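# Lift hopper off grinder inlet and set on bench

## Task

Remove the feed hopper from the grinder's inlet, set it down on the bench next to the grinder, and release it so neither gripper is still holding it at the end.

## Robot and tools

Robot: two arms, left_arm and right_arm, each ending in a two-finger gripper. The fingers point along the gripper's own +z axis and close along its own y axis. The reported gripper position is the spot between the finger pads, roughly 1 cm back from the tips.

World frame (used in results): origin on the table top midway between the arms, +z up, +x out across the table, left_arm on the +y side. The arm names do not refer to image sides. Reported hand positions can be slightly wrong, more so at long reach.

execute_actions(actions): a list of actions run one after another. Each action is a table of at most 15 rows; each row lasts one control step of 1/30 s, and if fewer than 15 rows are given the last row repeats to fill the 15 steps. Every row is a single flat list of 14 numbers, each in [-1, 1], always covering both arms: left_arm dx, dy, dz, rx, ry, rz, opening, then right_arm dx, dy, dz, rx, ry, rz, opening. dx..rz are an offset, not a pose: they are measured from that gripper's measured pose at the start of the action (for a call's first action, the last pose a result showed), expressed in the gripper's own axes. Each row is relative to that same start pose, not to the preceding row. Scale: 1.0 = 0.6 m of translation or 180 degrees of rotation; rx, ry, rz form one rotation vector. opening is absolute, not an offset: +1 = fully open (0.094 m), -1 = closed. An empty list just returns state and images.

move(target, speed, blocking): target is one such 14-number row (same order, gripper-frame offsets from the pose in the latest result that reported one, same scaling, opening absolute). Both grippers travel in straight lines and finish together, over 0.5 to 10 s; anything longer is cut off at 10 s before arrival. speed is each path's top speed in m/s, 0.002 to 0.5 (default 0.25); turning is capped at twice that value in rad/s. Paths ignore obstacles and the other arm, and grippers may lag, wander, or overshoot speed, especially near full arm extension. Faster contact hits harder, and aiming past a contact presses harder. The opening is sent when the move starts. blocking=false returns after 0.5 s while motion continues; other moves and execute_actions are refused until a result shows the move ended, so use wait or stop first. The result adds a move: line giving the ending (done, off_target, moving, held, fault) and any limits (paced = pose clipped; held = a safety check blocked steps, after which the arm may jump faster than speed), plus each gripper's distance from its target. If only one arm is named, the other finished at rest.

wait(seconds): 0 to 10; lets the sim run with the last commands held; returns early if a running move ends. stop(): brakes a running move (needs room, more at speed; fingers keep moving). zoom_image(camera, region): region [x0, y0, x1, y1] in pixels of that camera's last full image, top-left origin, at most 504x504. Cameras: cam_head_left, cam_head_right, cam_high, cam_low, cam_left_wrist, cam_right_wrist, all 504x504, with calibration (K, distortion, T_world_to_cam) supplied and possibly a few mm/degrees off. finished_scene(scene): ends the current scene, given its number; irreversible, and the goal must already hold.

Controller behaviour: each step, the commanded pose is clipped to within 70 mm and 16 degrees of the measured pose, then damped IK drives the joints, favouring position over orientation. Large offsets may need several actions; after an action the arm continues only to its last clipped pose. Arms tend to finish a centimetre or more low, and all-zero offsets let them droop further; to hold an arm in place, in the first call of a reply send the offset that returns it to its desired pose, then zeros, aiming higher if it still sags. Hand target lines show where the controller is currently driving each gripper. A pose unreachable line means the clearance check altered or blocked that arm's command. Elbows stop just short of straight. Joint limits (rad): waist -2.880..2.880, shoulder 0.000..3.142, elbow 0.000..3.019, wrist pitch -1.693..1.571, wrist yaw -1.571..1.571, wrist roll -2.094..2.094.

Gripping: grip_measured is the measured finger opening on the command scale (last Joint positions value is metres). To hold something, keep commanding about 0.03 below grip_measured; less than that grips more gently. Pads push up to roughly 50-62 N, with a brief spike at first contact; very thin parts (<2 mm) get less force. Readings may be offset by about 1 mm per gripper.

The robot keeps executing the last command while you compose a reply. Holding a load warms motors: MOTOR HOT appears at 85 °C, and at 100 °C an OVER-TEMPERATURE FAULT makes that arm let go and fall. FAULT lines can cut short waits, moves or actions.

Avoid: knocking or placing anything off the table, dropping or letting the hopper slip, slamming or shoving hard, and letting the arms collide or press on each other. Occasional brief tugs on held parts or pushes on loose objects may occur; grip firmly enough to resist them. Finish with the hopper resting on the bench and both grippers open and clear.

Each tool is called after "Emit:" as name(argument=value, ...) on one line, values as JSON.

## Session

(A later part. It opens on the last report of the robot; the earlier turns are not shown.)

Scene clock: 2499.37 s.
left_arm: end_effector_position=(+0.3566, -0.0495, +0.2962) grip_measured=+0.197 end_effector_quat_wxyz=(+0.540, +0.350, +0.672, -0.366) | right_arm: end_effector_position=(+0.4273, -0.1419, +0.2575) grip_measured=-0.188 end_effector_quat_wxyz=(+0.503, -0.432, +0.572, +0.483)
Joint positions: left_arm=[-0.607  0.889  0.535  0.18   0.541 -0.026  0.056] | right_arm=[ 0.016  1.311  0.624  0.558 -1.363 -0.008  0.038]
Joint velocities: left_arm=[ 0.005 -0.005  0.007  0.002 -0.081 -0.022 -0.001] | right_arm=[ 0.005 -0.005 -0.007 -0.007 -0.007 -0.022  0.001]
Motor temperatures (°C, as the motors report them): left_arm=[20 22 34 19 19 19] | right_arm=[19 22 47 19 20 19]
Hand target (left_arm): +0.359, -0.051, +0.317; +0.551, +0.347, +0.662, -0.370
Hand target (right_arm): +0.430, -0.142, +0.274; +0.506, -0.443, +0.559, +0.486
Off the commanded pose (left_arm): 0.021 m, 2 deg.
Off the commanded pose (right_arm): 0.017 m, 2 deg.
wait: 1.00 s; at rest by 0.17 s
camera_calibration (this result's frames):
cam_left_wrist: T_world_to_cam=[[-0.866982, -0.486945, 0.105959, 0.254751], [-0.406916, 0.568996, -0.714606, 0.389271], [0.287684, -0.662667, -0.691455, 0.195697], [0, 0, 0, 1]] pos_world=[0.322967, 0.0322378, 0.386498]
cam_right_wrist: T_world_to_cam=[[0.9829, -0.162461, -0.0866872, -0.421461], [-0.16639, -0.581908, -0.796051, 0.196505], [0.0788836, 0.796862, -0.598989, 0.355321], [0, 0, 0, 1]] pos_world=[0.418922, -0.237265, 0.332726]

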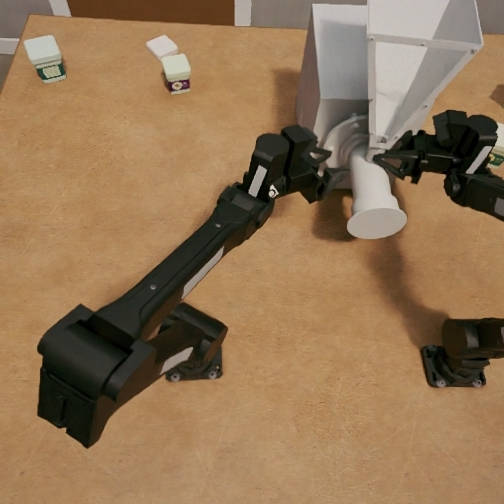

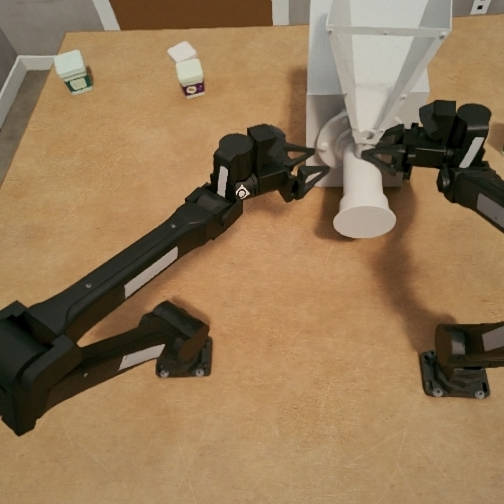

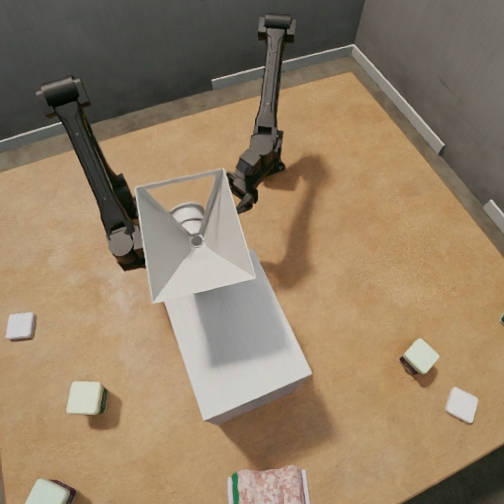

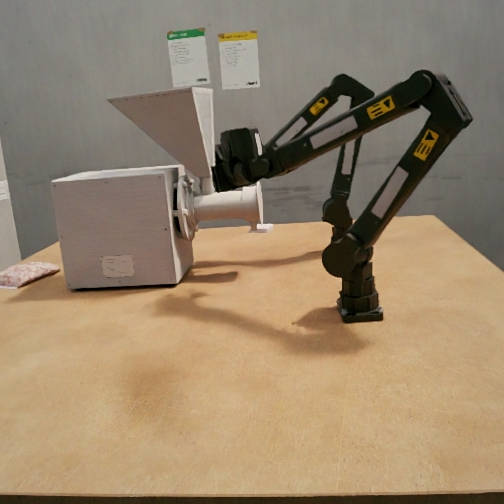

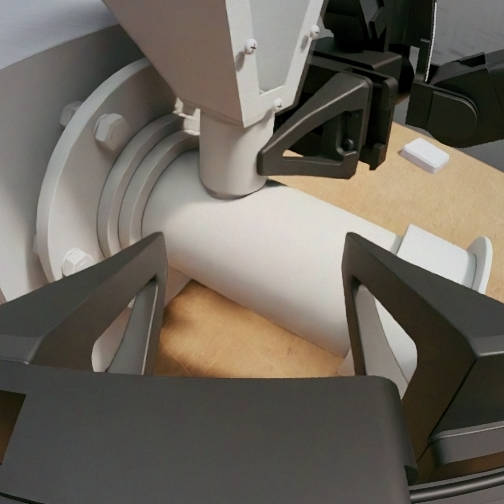

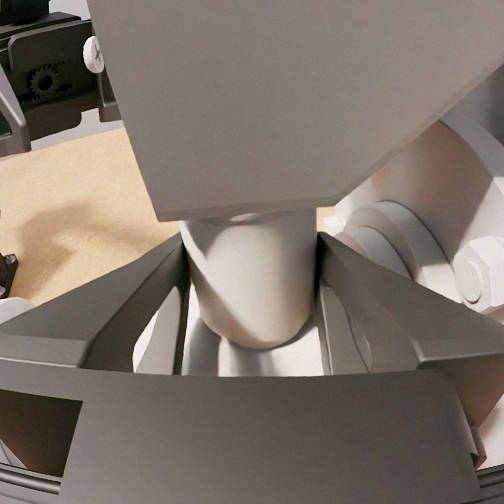

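Emit:
execute_actions(actions=[[[-0.035,0,0,0,-0.01,0,0.2,-0.04,0,0,0,0,-0.01,-0.3],[-0.035,0,0,0,-0.01,0,0.2,-0.05,0,0,0,0,-0.015,-0.3],[-0.035,0,0,0,-0.01,0,0.2,-0.06,0,0,0,0,-0.02,-0.3],[-0.035,0,0,0,-0.01,0,0.2,-0.07,0,0,0,0,-0.025,-0.3],[-0.035,0,0,0,-0.01,0,0.2,-0.08,0,0,0,0,-0.03,-0.3],[-0.035,0,0,0,-0.01,0,0.2,-0.09,0,0,0,0,-0.03,-0.3],[-0.035,0,0,0,-0.01,0,0.2,-0.10,0,0,0,0,-0.03,-0.3],[-0.035,0,0,0,-0.01,0,0.2,-0.11,0,0,0,0,-0.03,-0.3],[-0.035,0,0,0,-0.01,0,0.2,-0.115,0,0,0,0,-0.03,-0.3]]])

Emit:
wait(seconds=1.5)

Scene clock: 2516.83 s.
left_arm: end_effector_position=(+0.3566, -0.0495, +0.2962) grip_measured=+0.197 end_effector_quat_wxyz=(+0.538, +0.348, +0.674, -0.368) | right_arm: end_effector_position=(+0.4275, -0.1421, +0.2596) grip_measured=-0.188 end_effector_quat_wxyz=(+0.498, -0.430, +0.589, +0.469)
Joint positions: left_arm=[-0.607  0.889  0.535  0.18   0.541 -0.033  0.056] | right_arm=[ 0.019  1.265  0.646  0.349 -1.329 -0.138  0.038]
Joint velocities: left_arm=[-0.015 -0.005 -0.002 -0.007 -0.037  0.007 -0.   ] | right_arm=[ 0.005 -0.024  0.017 -0.203 -0.007 -0.183  0.   ]
Motor temperatures (°C, as the motors report them): left_arm=[20 22 34 19 19 19] | right_arm=[19 22 46 19 21 19]
Hand target (left_arm): +0.359, -0.051, +0.317; +0.550, +0.344, +0.664, -0.372
Hand target (right_arm): +0.431, -0.142, +0.324; +0.526, -0.458, +0.550, +0.458
Off the commanded pose (left_arm): 0.021 m, 2 deg.
Off the commanded pose (right_arm): 0.067 m, 6 deg.
camera_calibration (this result's frames):
cam_left_wrist: T_world_to_cam=[[-0.865764, -0.487508, 0.113082, 0.25218], [-0.412036, 0.566126, -0.713952, 0.390761], [0.284039, -0.664708, -0.691003, 0.196761], [0, 0, 0, 1]] pos_world=[0.323448, 0.0325087, 0.38643]
cam_right_wrist: T_world_to_cam=[[0.977364, -0.189986, -0.0930891, -0.421392], [-0.191281, -0.605512, -0.772507, 0.199241], [0.090399, 0.772827, -0.628146, 0.355985], [0, 0, 0, 1]] pos_world=[0.417784, -0.234531, 0.338299]

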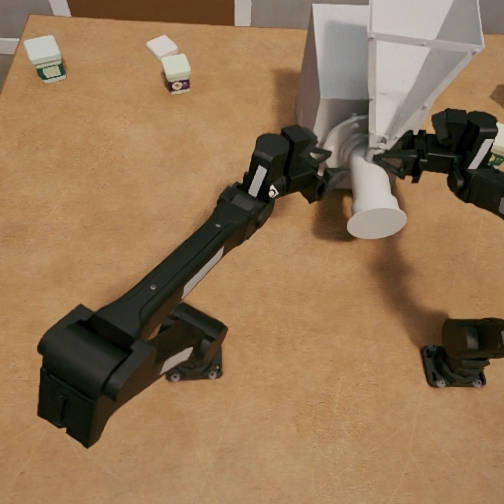

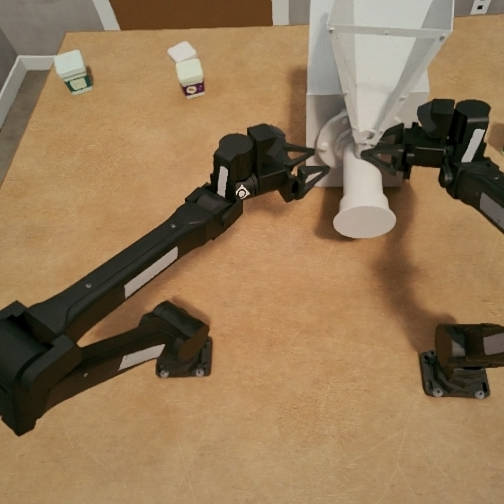

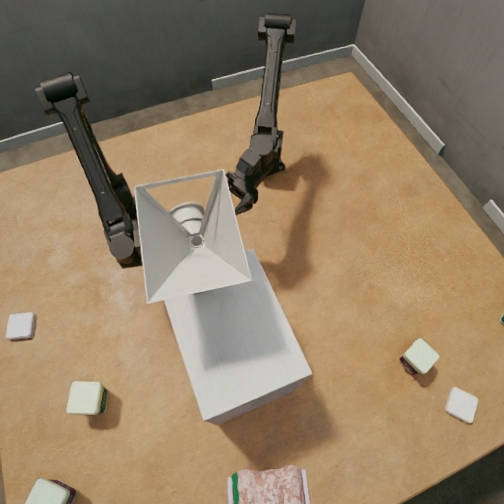

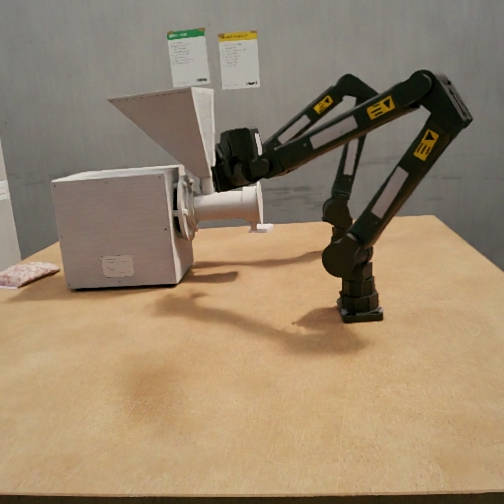

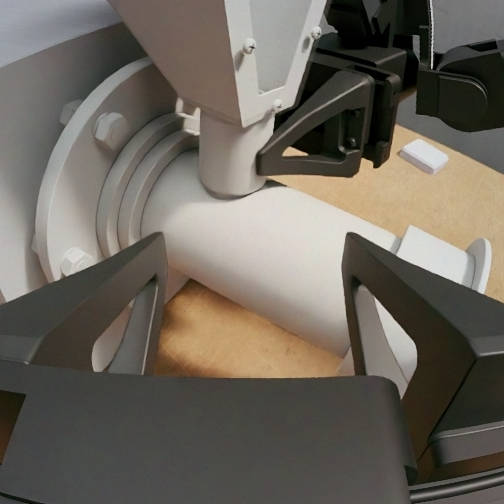

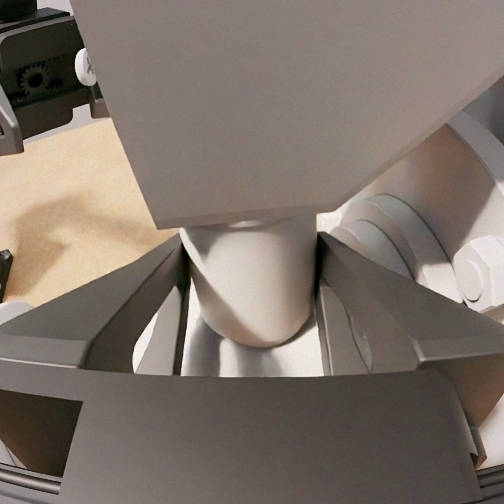

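Scene clock: 2518.33 s.
left_arm: end_effector_position=(+0.3566, -0.0495, +0.2962) grip_measured=+0.197 end_effector_quat_wxyz=(+0.538, +0.348, +0.674, -0.368) | right_arm: end_effector_position=(+0.4275, -0.1421, +0.2597) grip_measured=-0.188 end_effector_quat_wxyz=(+0.497, -0.432, +0.589, +0.468)
Joint positions: left_arm=[-0.607  0.889  0.535  0.18   0.541 -0.033  0.056] | right_arm=[ 0.019  1.263  0.649  0.334 -1.329 -0.151  0.038]
Joint velocities: left_arm=[-0.005  0.005 -0.012  0.017  0.022  0.022  0.   ] | right_arm=[-0.005 -0.005 -0.017 -0.002  0.022 -0.022  0.   ]
Motor temperatures (°C, as the motors report them): left_arm=[20 22 34 19 19 19] | right_arm=[19 22 47 19 21 19]
Hand target (left_arm): +0.359, -0.051, +0.317; +0.550, +0.344, +0.664, -0.372
Hand target (right_arm): +0.431, -0.142, +0.324; +0.526, -0.458, +0.550, +0.458
Off the commanded pose (left_arm): 0.021 m, 2 deg.
Off the commanded pose (right_arm): 0.067 m, 6 deg.
wait: 1.50 s; at rest by 0.17 s
camera_calibration (this result's frames):
cam_left_wrist: T_world_to_cam=[[-0.865764, -0.487508, 0.113082, 0.25218], [-0.412036, 0.566126, -0.713952, 0.390761], [0.284039, -0.664708, -0.691003, 0.196761], [0, 0, 0, 1]] pos_world=[0.323448, 0.0325087, 0.38643]
cam_right_wrist: T_world_to_cam=[[0.977713, -0.189425, -0.0905285, -0.42213], [-0.189179, -0.607904, -0.771144, 0.197688], [0.091041, 0.771084, -0.630191, 0.356024], [0, 0, 0, 1]] pos_world=[0.417708, -0.23431, 0.338594]

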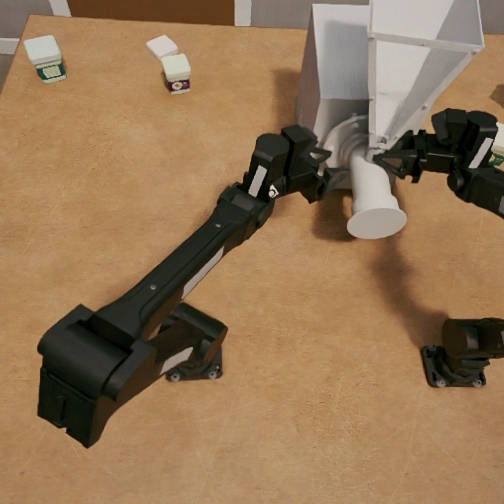

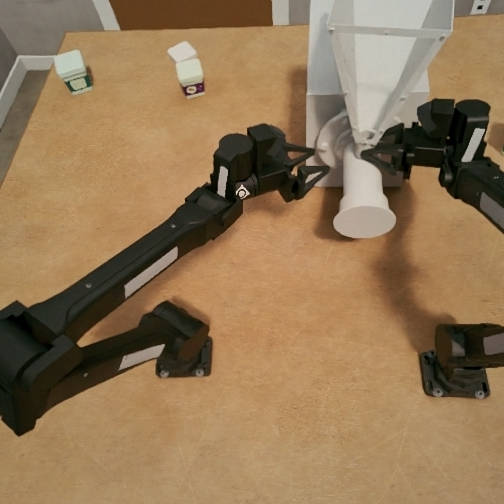

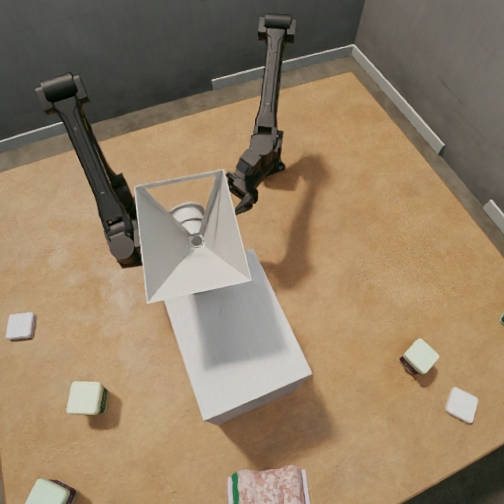

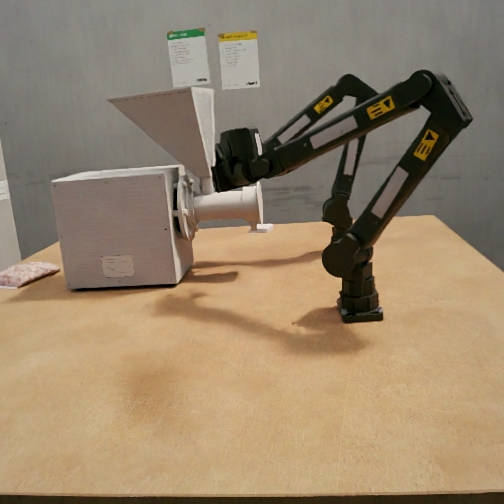

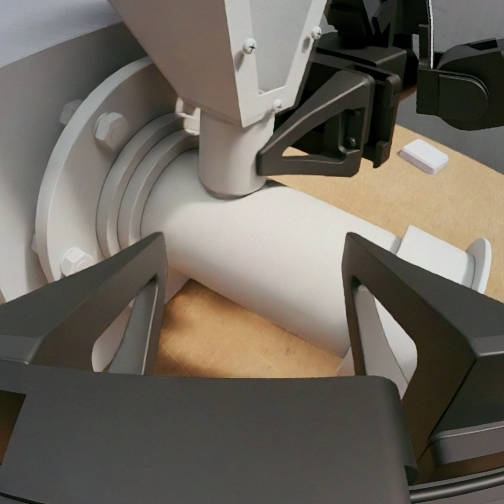

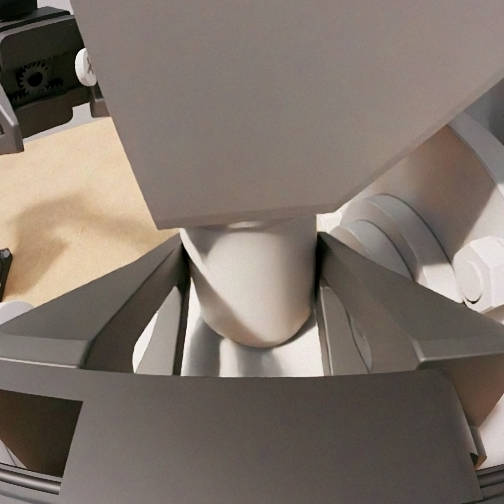

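Emit:
execute_actions(actions=[[[-0.035,0,0,0,-0.01,0,0.2,-0.115,0,0,0,0,-0.03,-0.3],[-0.035,0,0,0,-0.01,0,0.2,-0.115,0,0,0,0,-0.034,-0.3],[-0.035,0,0,0,-0.01,0,0.2,-0.115,0,0,0,0,-0.038,-0.3],[-0.035,0,0,0,-0.01,0,0.2,-0.115,0,0,0,0,-0.042,-0.3],[-0.035,0,0,0,-0.01,0,0.2,-0.115,0,0,0,0,-0.046,-0.3],[-0.035,0,0,0,-0.01,0,0.2,-0.115,0,0,0,0,-0.05,-0.3],[-0.035,0,0,0,-0.01,0,0.2,-0.115,0,0,0,0,-0.054,-0.3],[-0.035,0,0,0,-0.01,0,0.2,-0.115,0,0,0,0,-0.058,-0.3],[-0.035,0,0,0,-0.01,0,0.2,-0.115,0,0,0,0,-0.062,-0.3],[-0.035,0,0,0,-0.01,0,0.2,-0.115,0,0,0,0,-0.066,-0.3],[-0.035,0,0,0,-0.01,0,0.2,-0.115,0,0,0,0,-0.07,-0.3],[-0.035,0,0,0,-0.01,0,0.2,-0.115,0,0,0,0,-0.074,-0.3],[-0.035,0,0,0,-0.01,0,0.2,-0.115,0,0,0,0,-0.078,-0.3],[-0.035,0,0,0,-0.01,0,0.2,-0.115,0,0,0,0,-0.08,-0.3],[-0.035,0,0,0,-0.01,0,0.2,-0.115,0,0,0,0,-0.08,-0.3]]])

Emit:
wait(seconds=1.5)

Scene clock: 2533.80 s.
left_arm: end_effector_position=(+0.3566, -0.0495, +0.2962) grip_measured=+0.197 end_effector_quat_wxyz=(+0.537, +0.345, +0.675, -0.370) | right_arm: end_effector_position=(+0.4271, -0.1420, +0.2604) grip_measured=-0.191 end_effector_quat_wxyz=(+0.500, -0.447, +0.597, +0.439)
Joint positions: left_arm=[-0.607  0.889  0.535  0.18   0.541 -0.04   0.056] | right_arm=[ 0.024  1.226  0.675  0.136 -1.285 -0.322  0.038]
Joint velocities: left_arm=[ 0.005 -0.005 -0.007  0.007 -0.051  0.007  0.001] | right_arm=[ 0.005 -0.015  0.017 -0.042  0.007 -0.139  0.001]
Motor temperatures (°C, as the motors report them): left_arm=[20 22 34 19 19 19] | right_arm=[19 23 49 19 22 19]
Hand target (left_arm): +0.359, -0.051, +0.317; +0.549, +0.342, +0.665, -0.374
Hand target (right_arm): +0.431, -0.140, +0.326; +0.554, -0.500, +0.530, +0.402
Off the commanded pose (left_arm): 0.021 m, 2 deg.
Off the commanded pose (right_arm): 0.068 m, 12 deg.
camera_calibration (this result's frames):
cam_left_wrist: T_world_to_cam=[[-0.864569, -0.488018, 0.119824, 0.249731], [-0.41688, 0.563404, -0.713293, 0.392158], [0.280591, -0.666644, -0.690547, 0.19776], [0, 0, 0, 1]] pos_world=[0.323903, 0.0327655, 0.386362]
cam_right_wrist: T_world_to_cam=[[0.975926, -0.21325, -0.0457449, -0.435984], [-0.175957, -0.645903, -0.742865, 0.179887], [0.128869, 0.733031, -0.667876, 0.344699], [0, 0, 0, 1]] pos_world=[0.412719, -0.229459, 0.343905]

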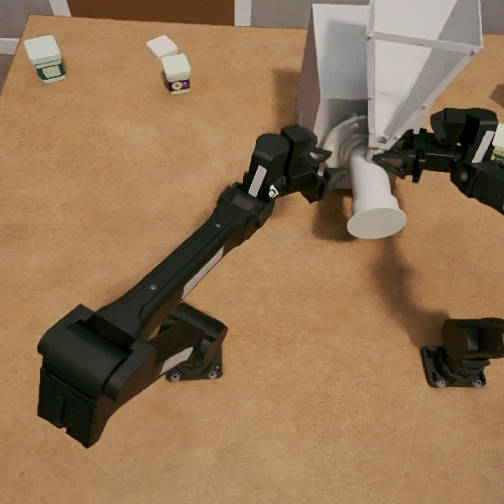

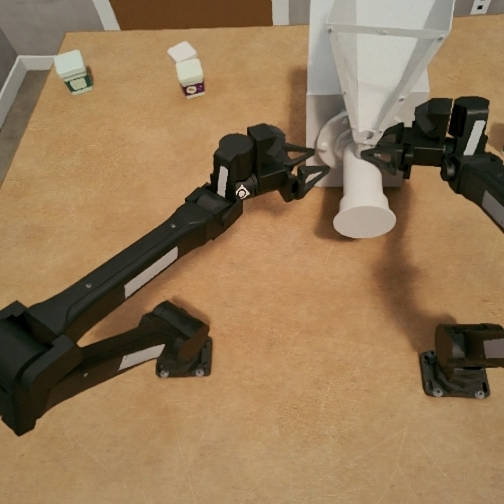

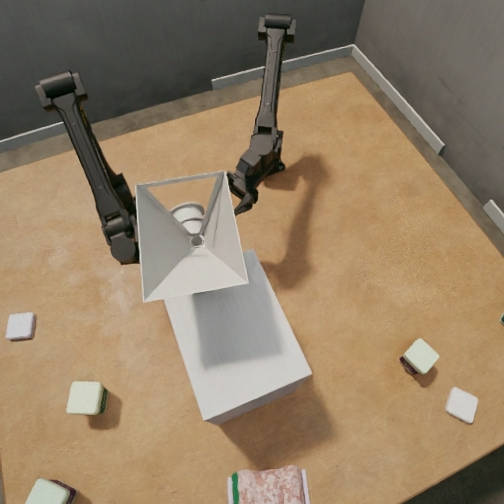

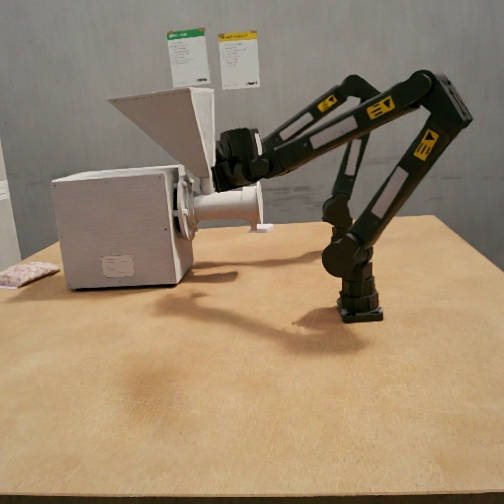

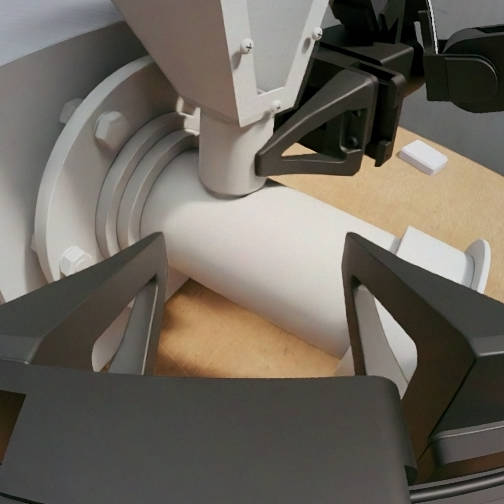

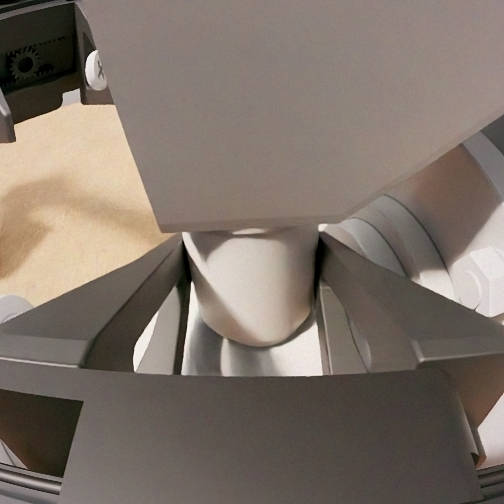

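Scene clock: 2535.30 s.
left_arm: end_effector_position=(+0.3566, -0.0495, +0.2962) grip_measured=+0.197 end_effector_quat_wxyz=(+0.537, +0.345, +0.675, -0.370) | right_arm: end_effector_position=(+0.4271, -0.1420, +0.2606) grip_measured=-0.192 end_effector_quat_wxyz=(+0.502, -0.450, +0.595, +0.437)
Joint positions: left_arm=[-0.607  0.889  0.535  0.18   0.541 -0.04   0.056] | right_arm=[ 0.024  1.226  0.676  0.132 -1.285 -0.333  0.038]
Joint velocities: left_arm=[ 0.005  0.015  0.012 -0.002  0.066  0.007 -0.001] | right_arm=[-0.005 -0.024  0.002 -0.007  0.037 -0.022 -0.001]
Motor temperatures (°C, as the motors report them): left_arm=[20 22 34 19 19 19] | right_arm=[19 23 50 19 22 19]
Hand target (left_arm): +0.359, -0.051, +0.317; +0.549, +0.342, +0.665, -0.374
Hand target (right_arm): +0.431, -0.140, +0.326; +0.554, -0.500, +0.530, +0.402
Off the commanded pose (left_arm): 0.021 m, 2 deg.
Off the commanded pose (right_arm): 0.068 m, 12 deg.
wait: 1.50 s; at rest by 0.17 s
camera_calibration (this result's frames):
cam_left_wrist: T_world_to_cam=[[-0.864502, -0.488046, 0.120198, 0.249595], [-0.417148, 0.563253, -0.713255, 0.392235], [0.280399, -0.666751, -0.690521, 0.197815], [0, 0, 0, 1]] pos_world=[0.323928, 0.0327798, 0.386358]
cam_right_wrist: T_world_to_cam=[[0.97653, -0.212119, -0.0373354, -0.438291], [-0.169133, -0.64791, -0.742703, 0.17678], [0.133351, 0.731586, -0.66858, 0.342874], [0, 0, 0, 1]] pos_world=[0.412181, -0.229275, 0.34417]

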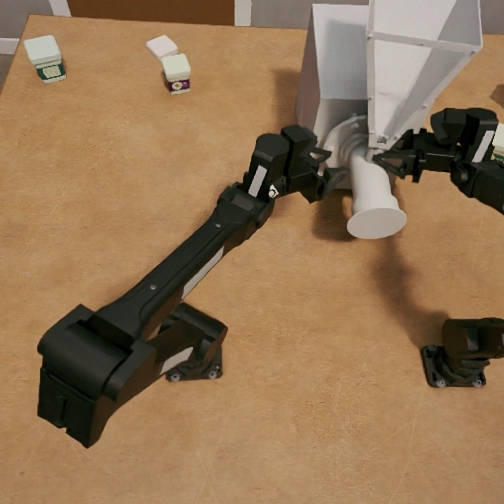

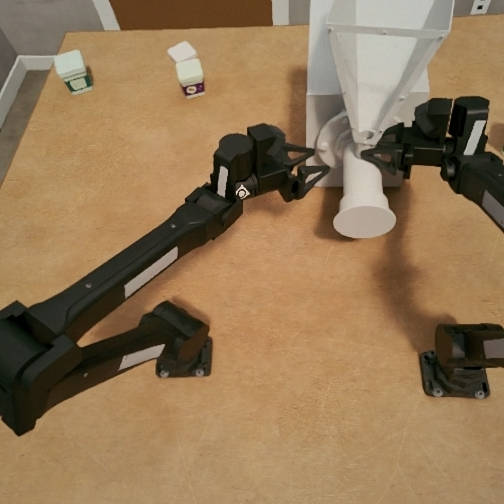

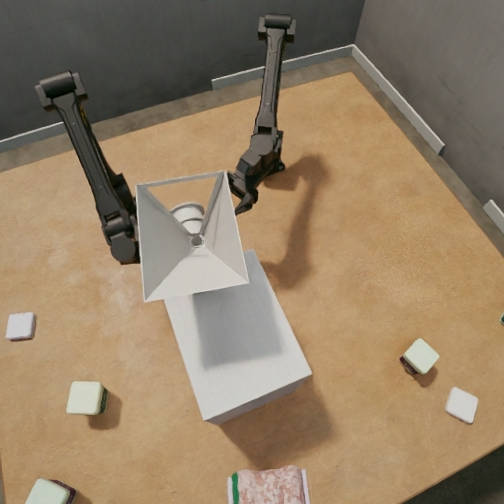

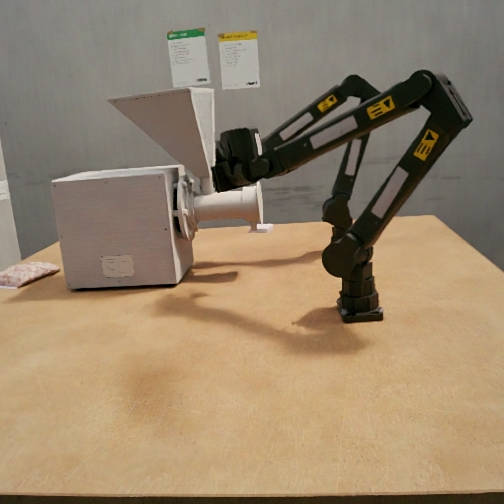

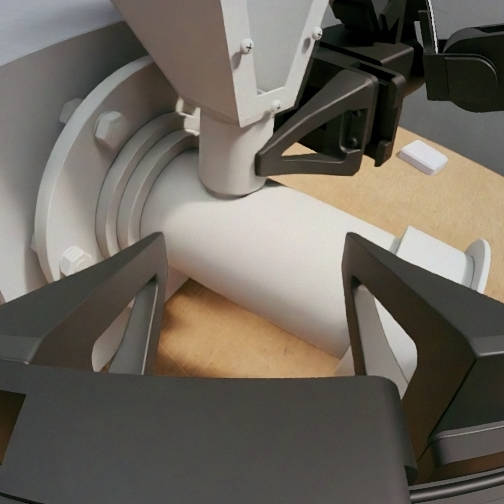

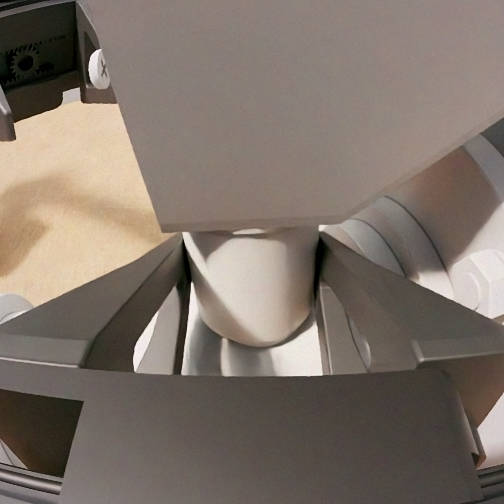

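Emit:
zoom_image(camera="cam_high", region=[110, 150, 290, 330])

Region (110, 150, 290, 330) of cam_high's 504x504 image, scaled by 2.800, with more detail than that image has.

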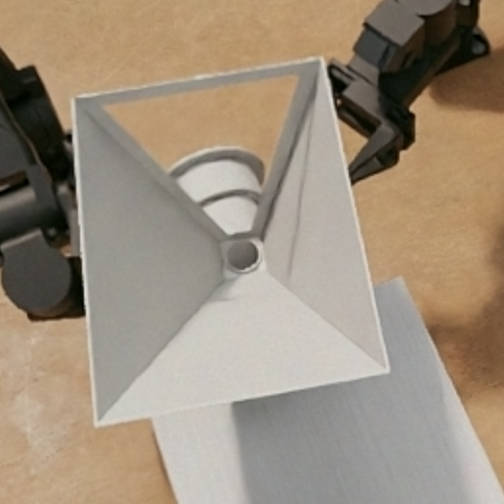

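Emit:
execute_actions(actions=[[[-0.035,0,0,0,-0.01,0,0.2,-0.10,0,0,0,0,-0.06,-0.3],[-0.035,0,0,0,-0.01,0,0.2,-0.09,0,0,0,0,-0.05,-0.3],[-0.035,0,0,0,-0.01,0,0.2,-0.08,0,0,-0.005,0,-0.04,-0.3],[-0.035,0,0,0,-0.01,0,0.2,-0.07,0,0,-0.01,0,-0.03,-0.3],[-0.035,0,0,0,-0.01,0,0.2,-0.06,0,0,-0.015,0,-0.02,-0.3],[-0.035,0,0,0,-0.01,0,0.2,-0.05,0,0,-0.02,0,-0.01,-0.3],[-0.035,0,0,0,-0.01,0,0.2,-0.04,0,0,-0.025,0,0,-0.3],[-0.035,0,0,0,-0.01,0,0.2,-0.03,0,0,-0.03,0,0,-0.3],[-0.035,0,0,0,-0.01,0,0.2,-0.03,0,0,-0.035,0,0,-0.3],[-0.035,0,0,0,-0.01,0,0.2,-0.03,0,0,-0.04,0,0,-0.3],[-0.035,0,0,0,-0.01,0,0.2,-0.03,0,0,-0.045,0,0,-0.3],[-0.035,0,0,0,-0.01,0,0.2,-0.03,0,0,-0.05,0,0,-0.3],[-0.035,0,0,0,-0.01,0,0.2,-0.03,0,0,-0.055,0,0,-0.3],[-0.035,0,0,0,-0.01,0,0.2,-0.03,0,0,-0.06,0,0,-0.3],[-0.035,0,0,0,-0.01,0,0.2,-0.03,0,0,-0.06,0,0,-0.3]]])

Emit:
wait(seconds=1.5)

Scene clock: 2655.80 s.
left_arm: end_effector_position=(+0.3566, -0.0495, +0.2962) grip_measured=+0.197 end_effector_quat_wxyz=(+0.536, +0.343, +0.676, -0.372) | right_arm: end_effector_position=(+0.4273, -0.1422, +0.2577) grip_measured=-0.192 end_effector_quat_wxyz=(+0.491, -0.455, +0.603, +0.435)
Joint positions: left_arm=[-0.607  0.889  0.535  0.18   0.541 -0.047  0.056] | right_arm=[ 0.024  1.226  0.701  0.012 -1.281 -0.418  0.038]
Joint velocities: left_arm=[ 0.005  0.005  0.002  0.022 -0.095 -0.007 -0.   ] | right_arm=[-0.005 -0.005 -0.002 -0.042 -0.037 -0.051  0.001]
Motor temperatures (°C, as the motors report them): left_arm=[20 21 34 19 19 19] | right_arm=[19 23 53 19 25 19]
Hand target (left_arm): +0.360, -0.051, +0.317; +0.547, +0.339, +0.666, -0.376
Hand target (right_arm): +0.426, -0.142, +0.258; +0.488, -0.452, +0.605, +0.437
Off the commanded pose (left_arm): 0.021 m, 2 deg.
Off the commanded pose (right_arm): 0.021 m, 11 deg.
pose unreachable (right arm): on one or more control steps of this call, first in action 0 (counted from 0), this arm could not follow its commanded pose, so it was not sent that pose on those steps. On the call's last step it was still not sent that pose. It may still have moved: this result reports where it is.
cause: the commanded pose would bring two parts of the arm too close to each other (its wrist (the part past joint 4) and its wrist camera, with joints 5 (wrist yaw) and 6 (wrist roll) between them).
camera_calibration (this result's frames):
cam_left_wrist: T_world_to_cam=[[-0.863264, -0.488532, 0.126935, 0.247134], [-0.421985, 0.560528, -0.712557, 0.393617], [0.276956, -0.668689, -0.690037, 0.198804], [0, 0, 0, 1]] pos_world=[0.324383, 0.0330369, 0.386287]
cam_right_wrist: T_world_to_cam=[[0.977441, -0.206233, -0.0455777, -0.436024], [-0.174482, -0.666847, -0.72448, 0.169395], [0.119018, 0.716089, -0.687787, 0.349904], [0, 0, 0, 1]] pos_world=[0.414099, -0.227524, 0.34351]

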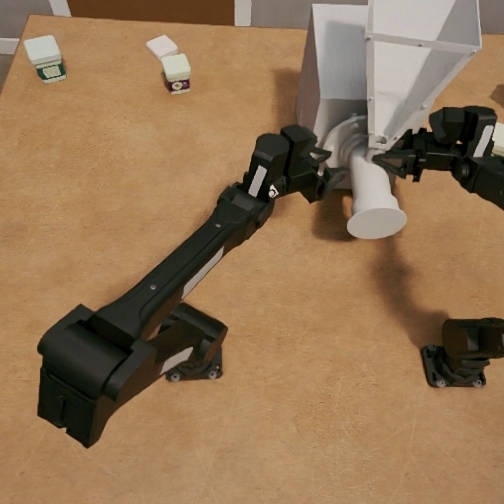

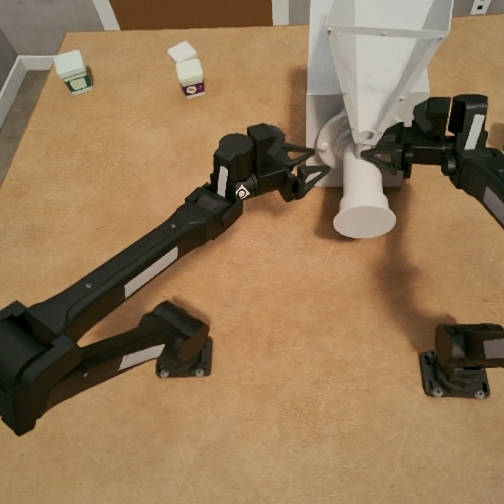

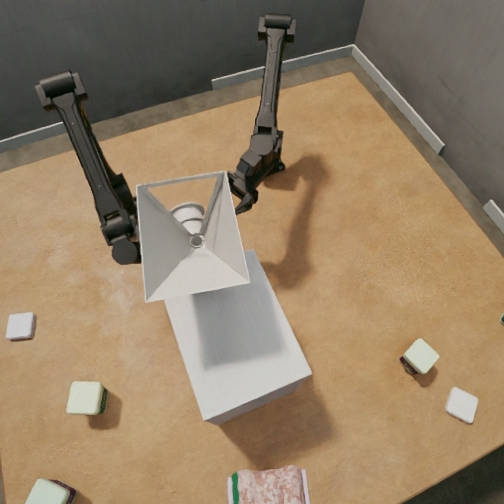

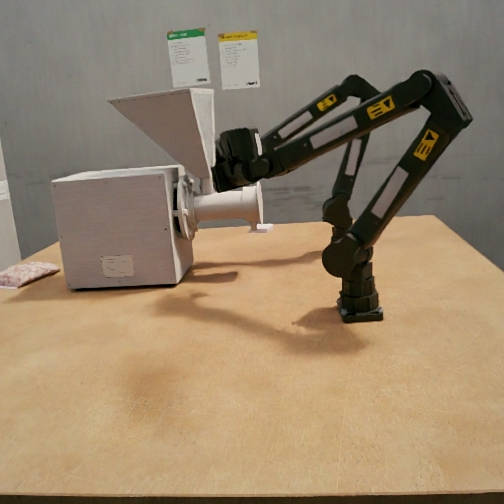

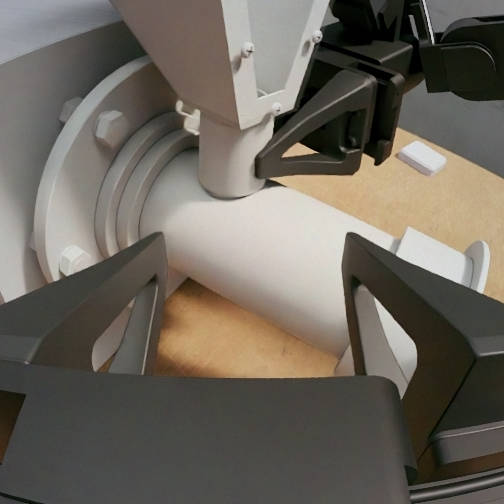

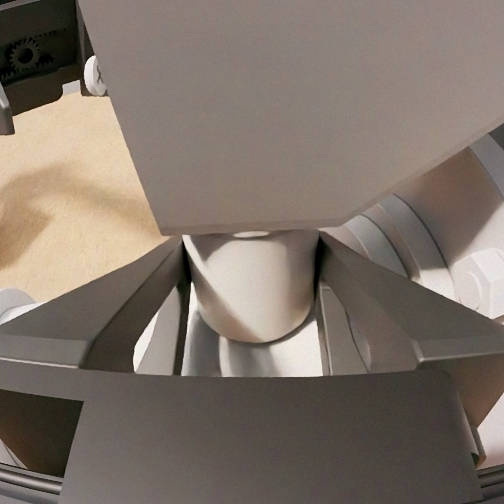

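Scene clock: 2657.30 s.
left_arm: end_effector_position=(+0.3566, -0.0495, +0.2962) grip_measured=+0.197 end_effector_quat_wxyz=(+0.536, +0.343, +0.676, -0.372) | right_arm: end_effector_position=(+0.4273, -0.1422, +0.2577) grip_measured=-0.192 end_effector_quat_wxyz=(+0.491, -0.455, +0.603, +0.435)
Joint positions: left_arm=[-0.607  0.889  0.535  0.18   0.541 -0.047  0.056] | right_arm=[ 0.024  1.226  0.701  0.012 -1.281 -0.418  0.038]
Joint velocities: left_arm=[ 0.005 -0.005  0.007  0.027  0.007  0.037  0.001] | right_arm=[-0.015 -0.005  0.012 -0.007 -0.022 -0.007 -0.   ]
Motor temperatures (°C, as the motors report them): left_arm=[20 21 34 19 19 19] | right_arm=[19 23 53 19 25 19]
Hand target (left_arm): +0.360, -0.051, +0.317; +0.548, +0.340, +0.666, -0.376
Hand target (right_arm): +0.426, -0.142, +0.258; +0.488, -0.452, +0.605, +0.437
Off the commanded pose (left_arm): 0.021 m, 2 deg.
Off the commanded pose (right_arm): 0.021 m, 11 deg.
wait: 1.50 s; at rest by 0.17 s
camera_calibration (this result's frames):
cam_left_wrist: T_world_to_cam=[[-0.863264, -0.488532, 0.126935, 0.247134], [-0.421985, 0.560528, -0.712557, 0.393617], [0.276956, -0.668689, -0.690037, 0.198804], [0, 0, 0, 1]] pos_world=[0.324383, 0.0330369, 0.386287]
cam_right_wrist: T_world_to_cam=[[0.977441, -0.206233, -0.0455777, -0.436024], [-0.174482, -0.666847, -0.72448, 0.169395], [0.119018, 0.716089, -0.687787, 0.349904], [0, 0, 0, 1]] pos_world=[0.414099, -0.227524, 0.34351]

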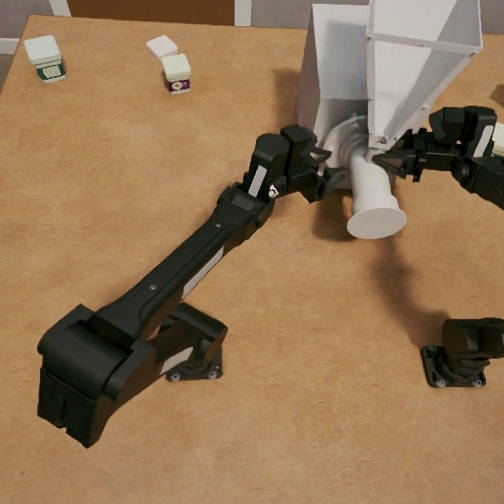

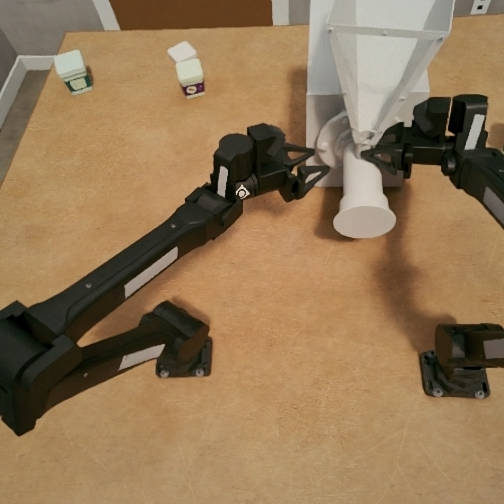

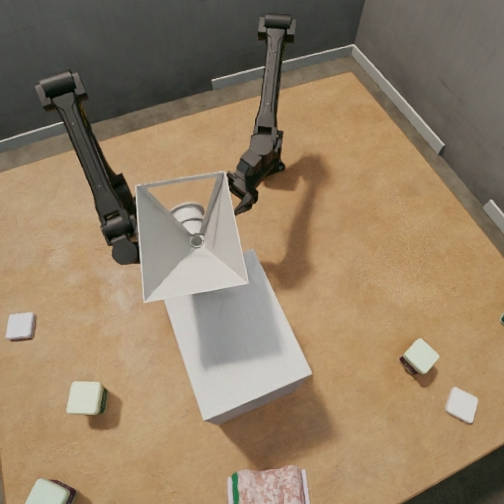

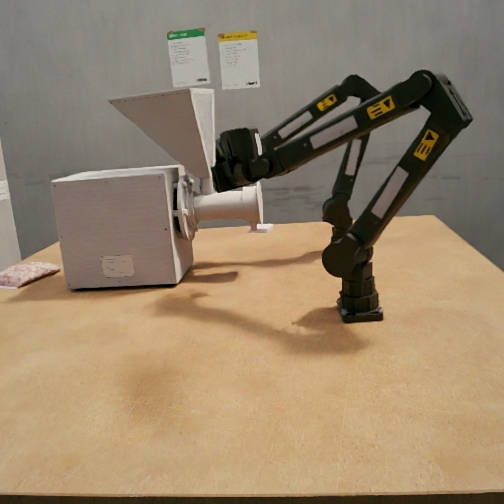

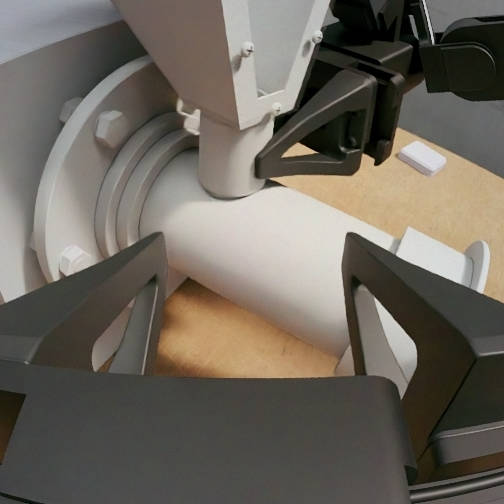

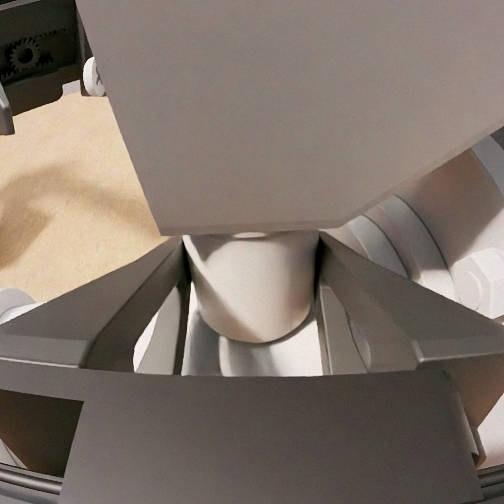

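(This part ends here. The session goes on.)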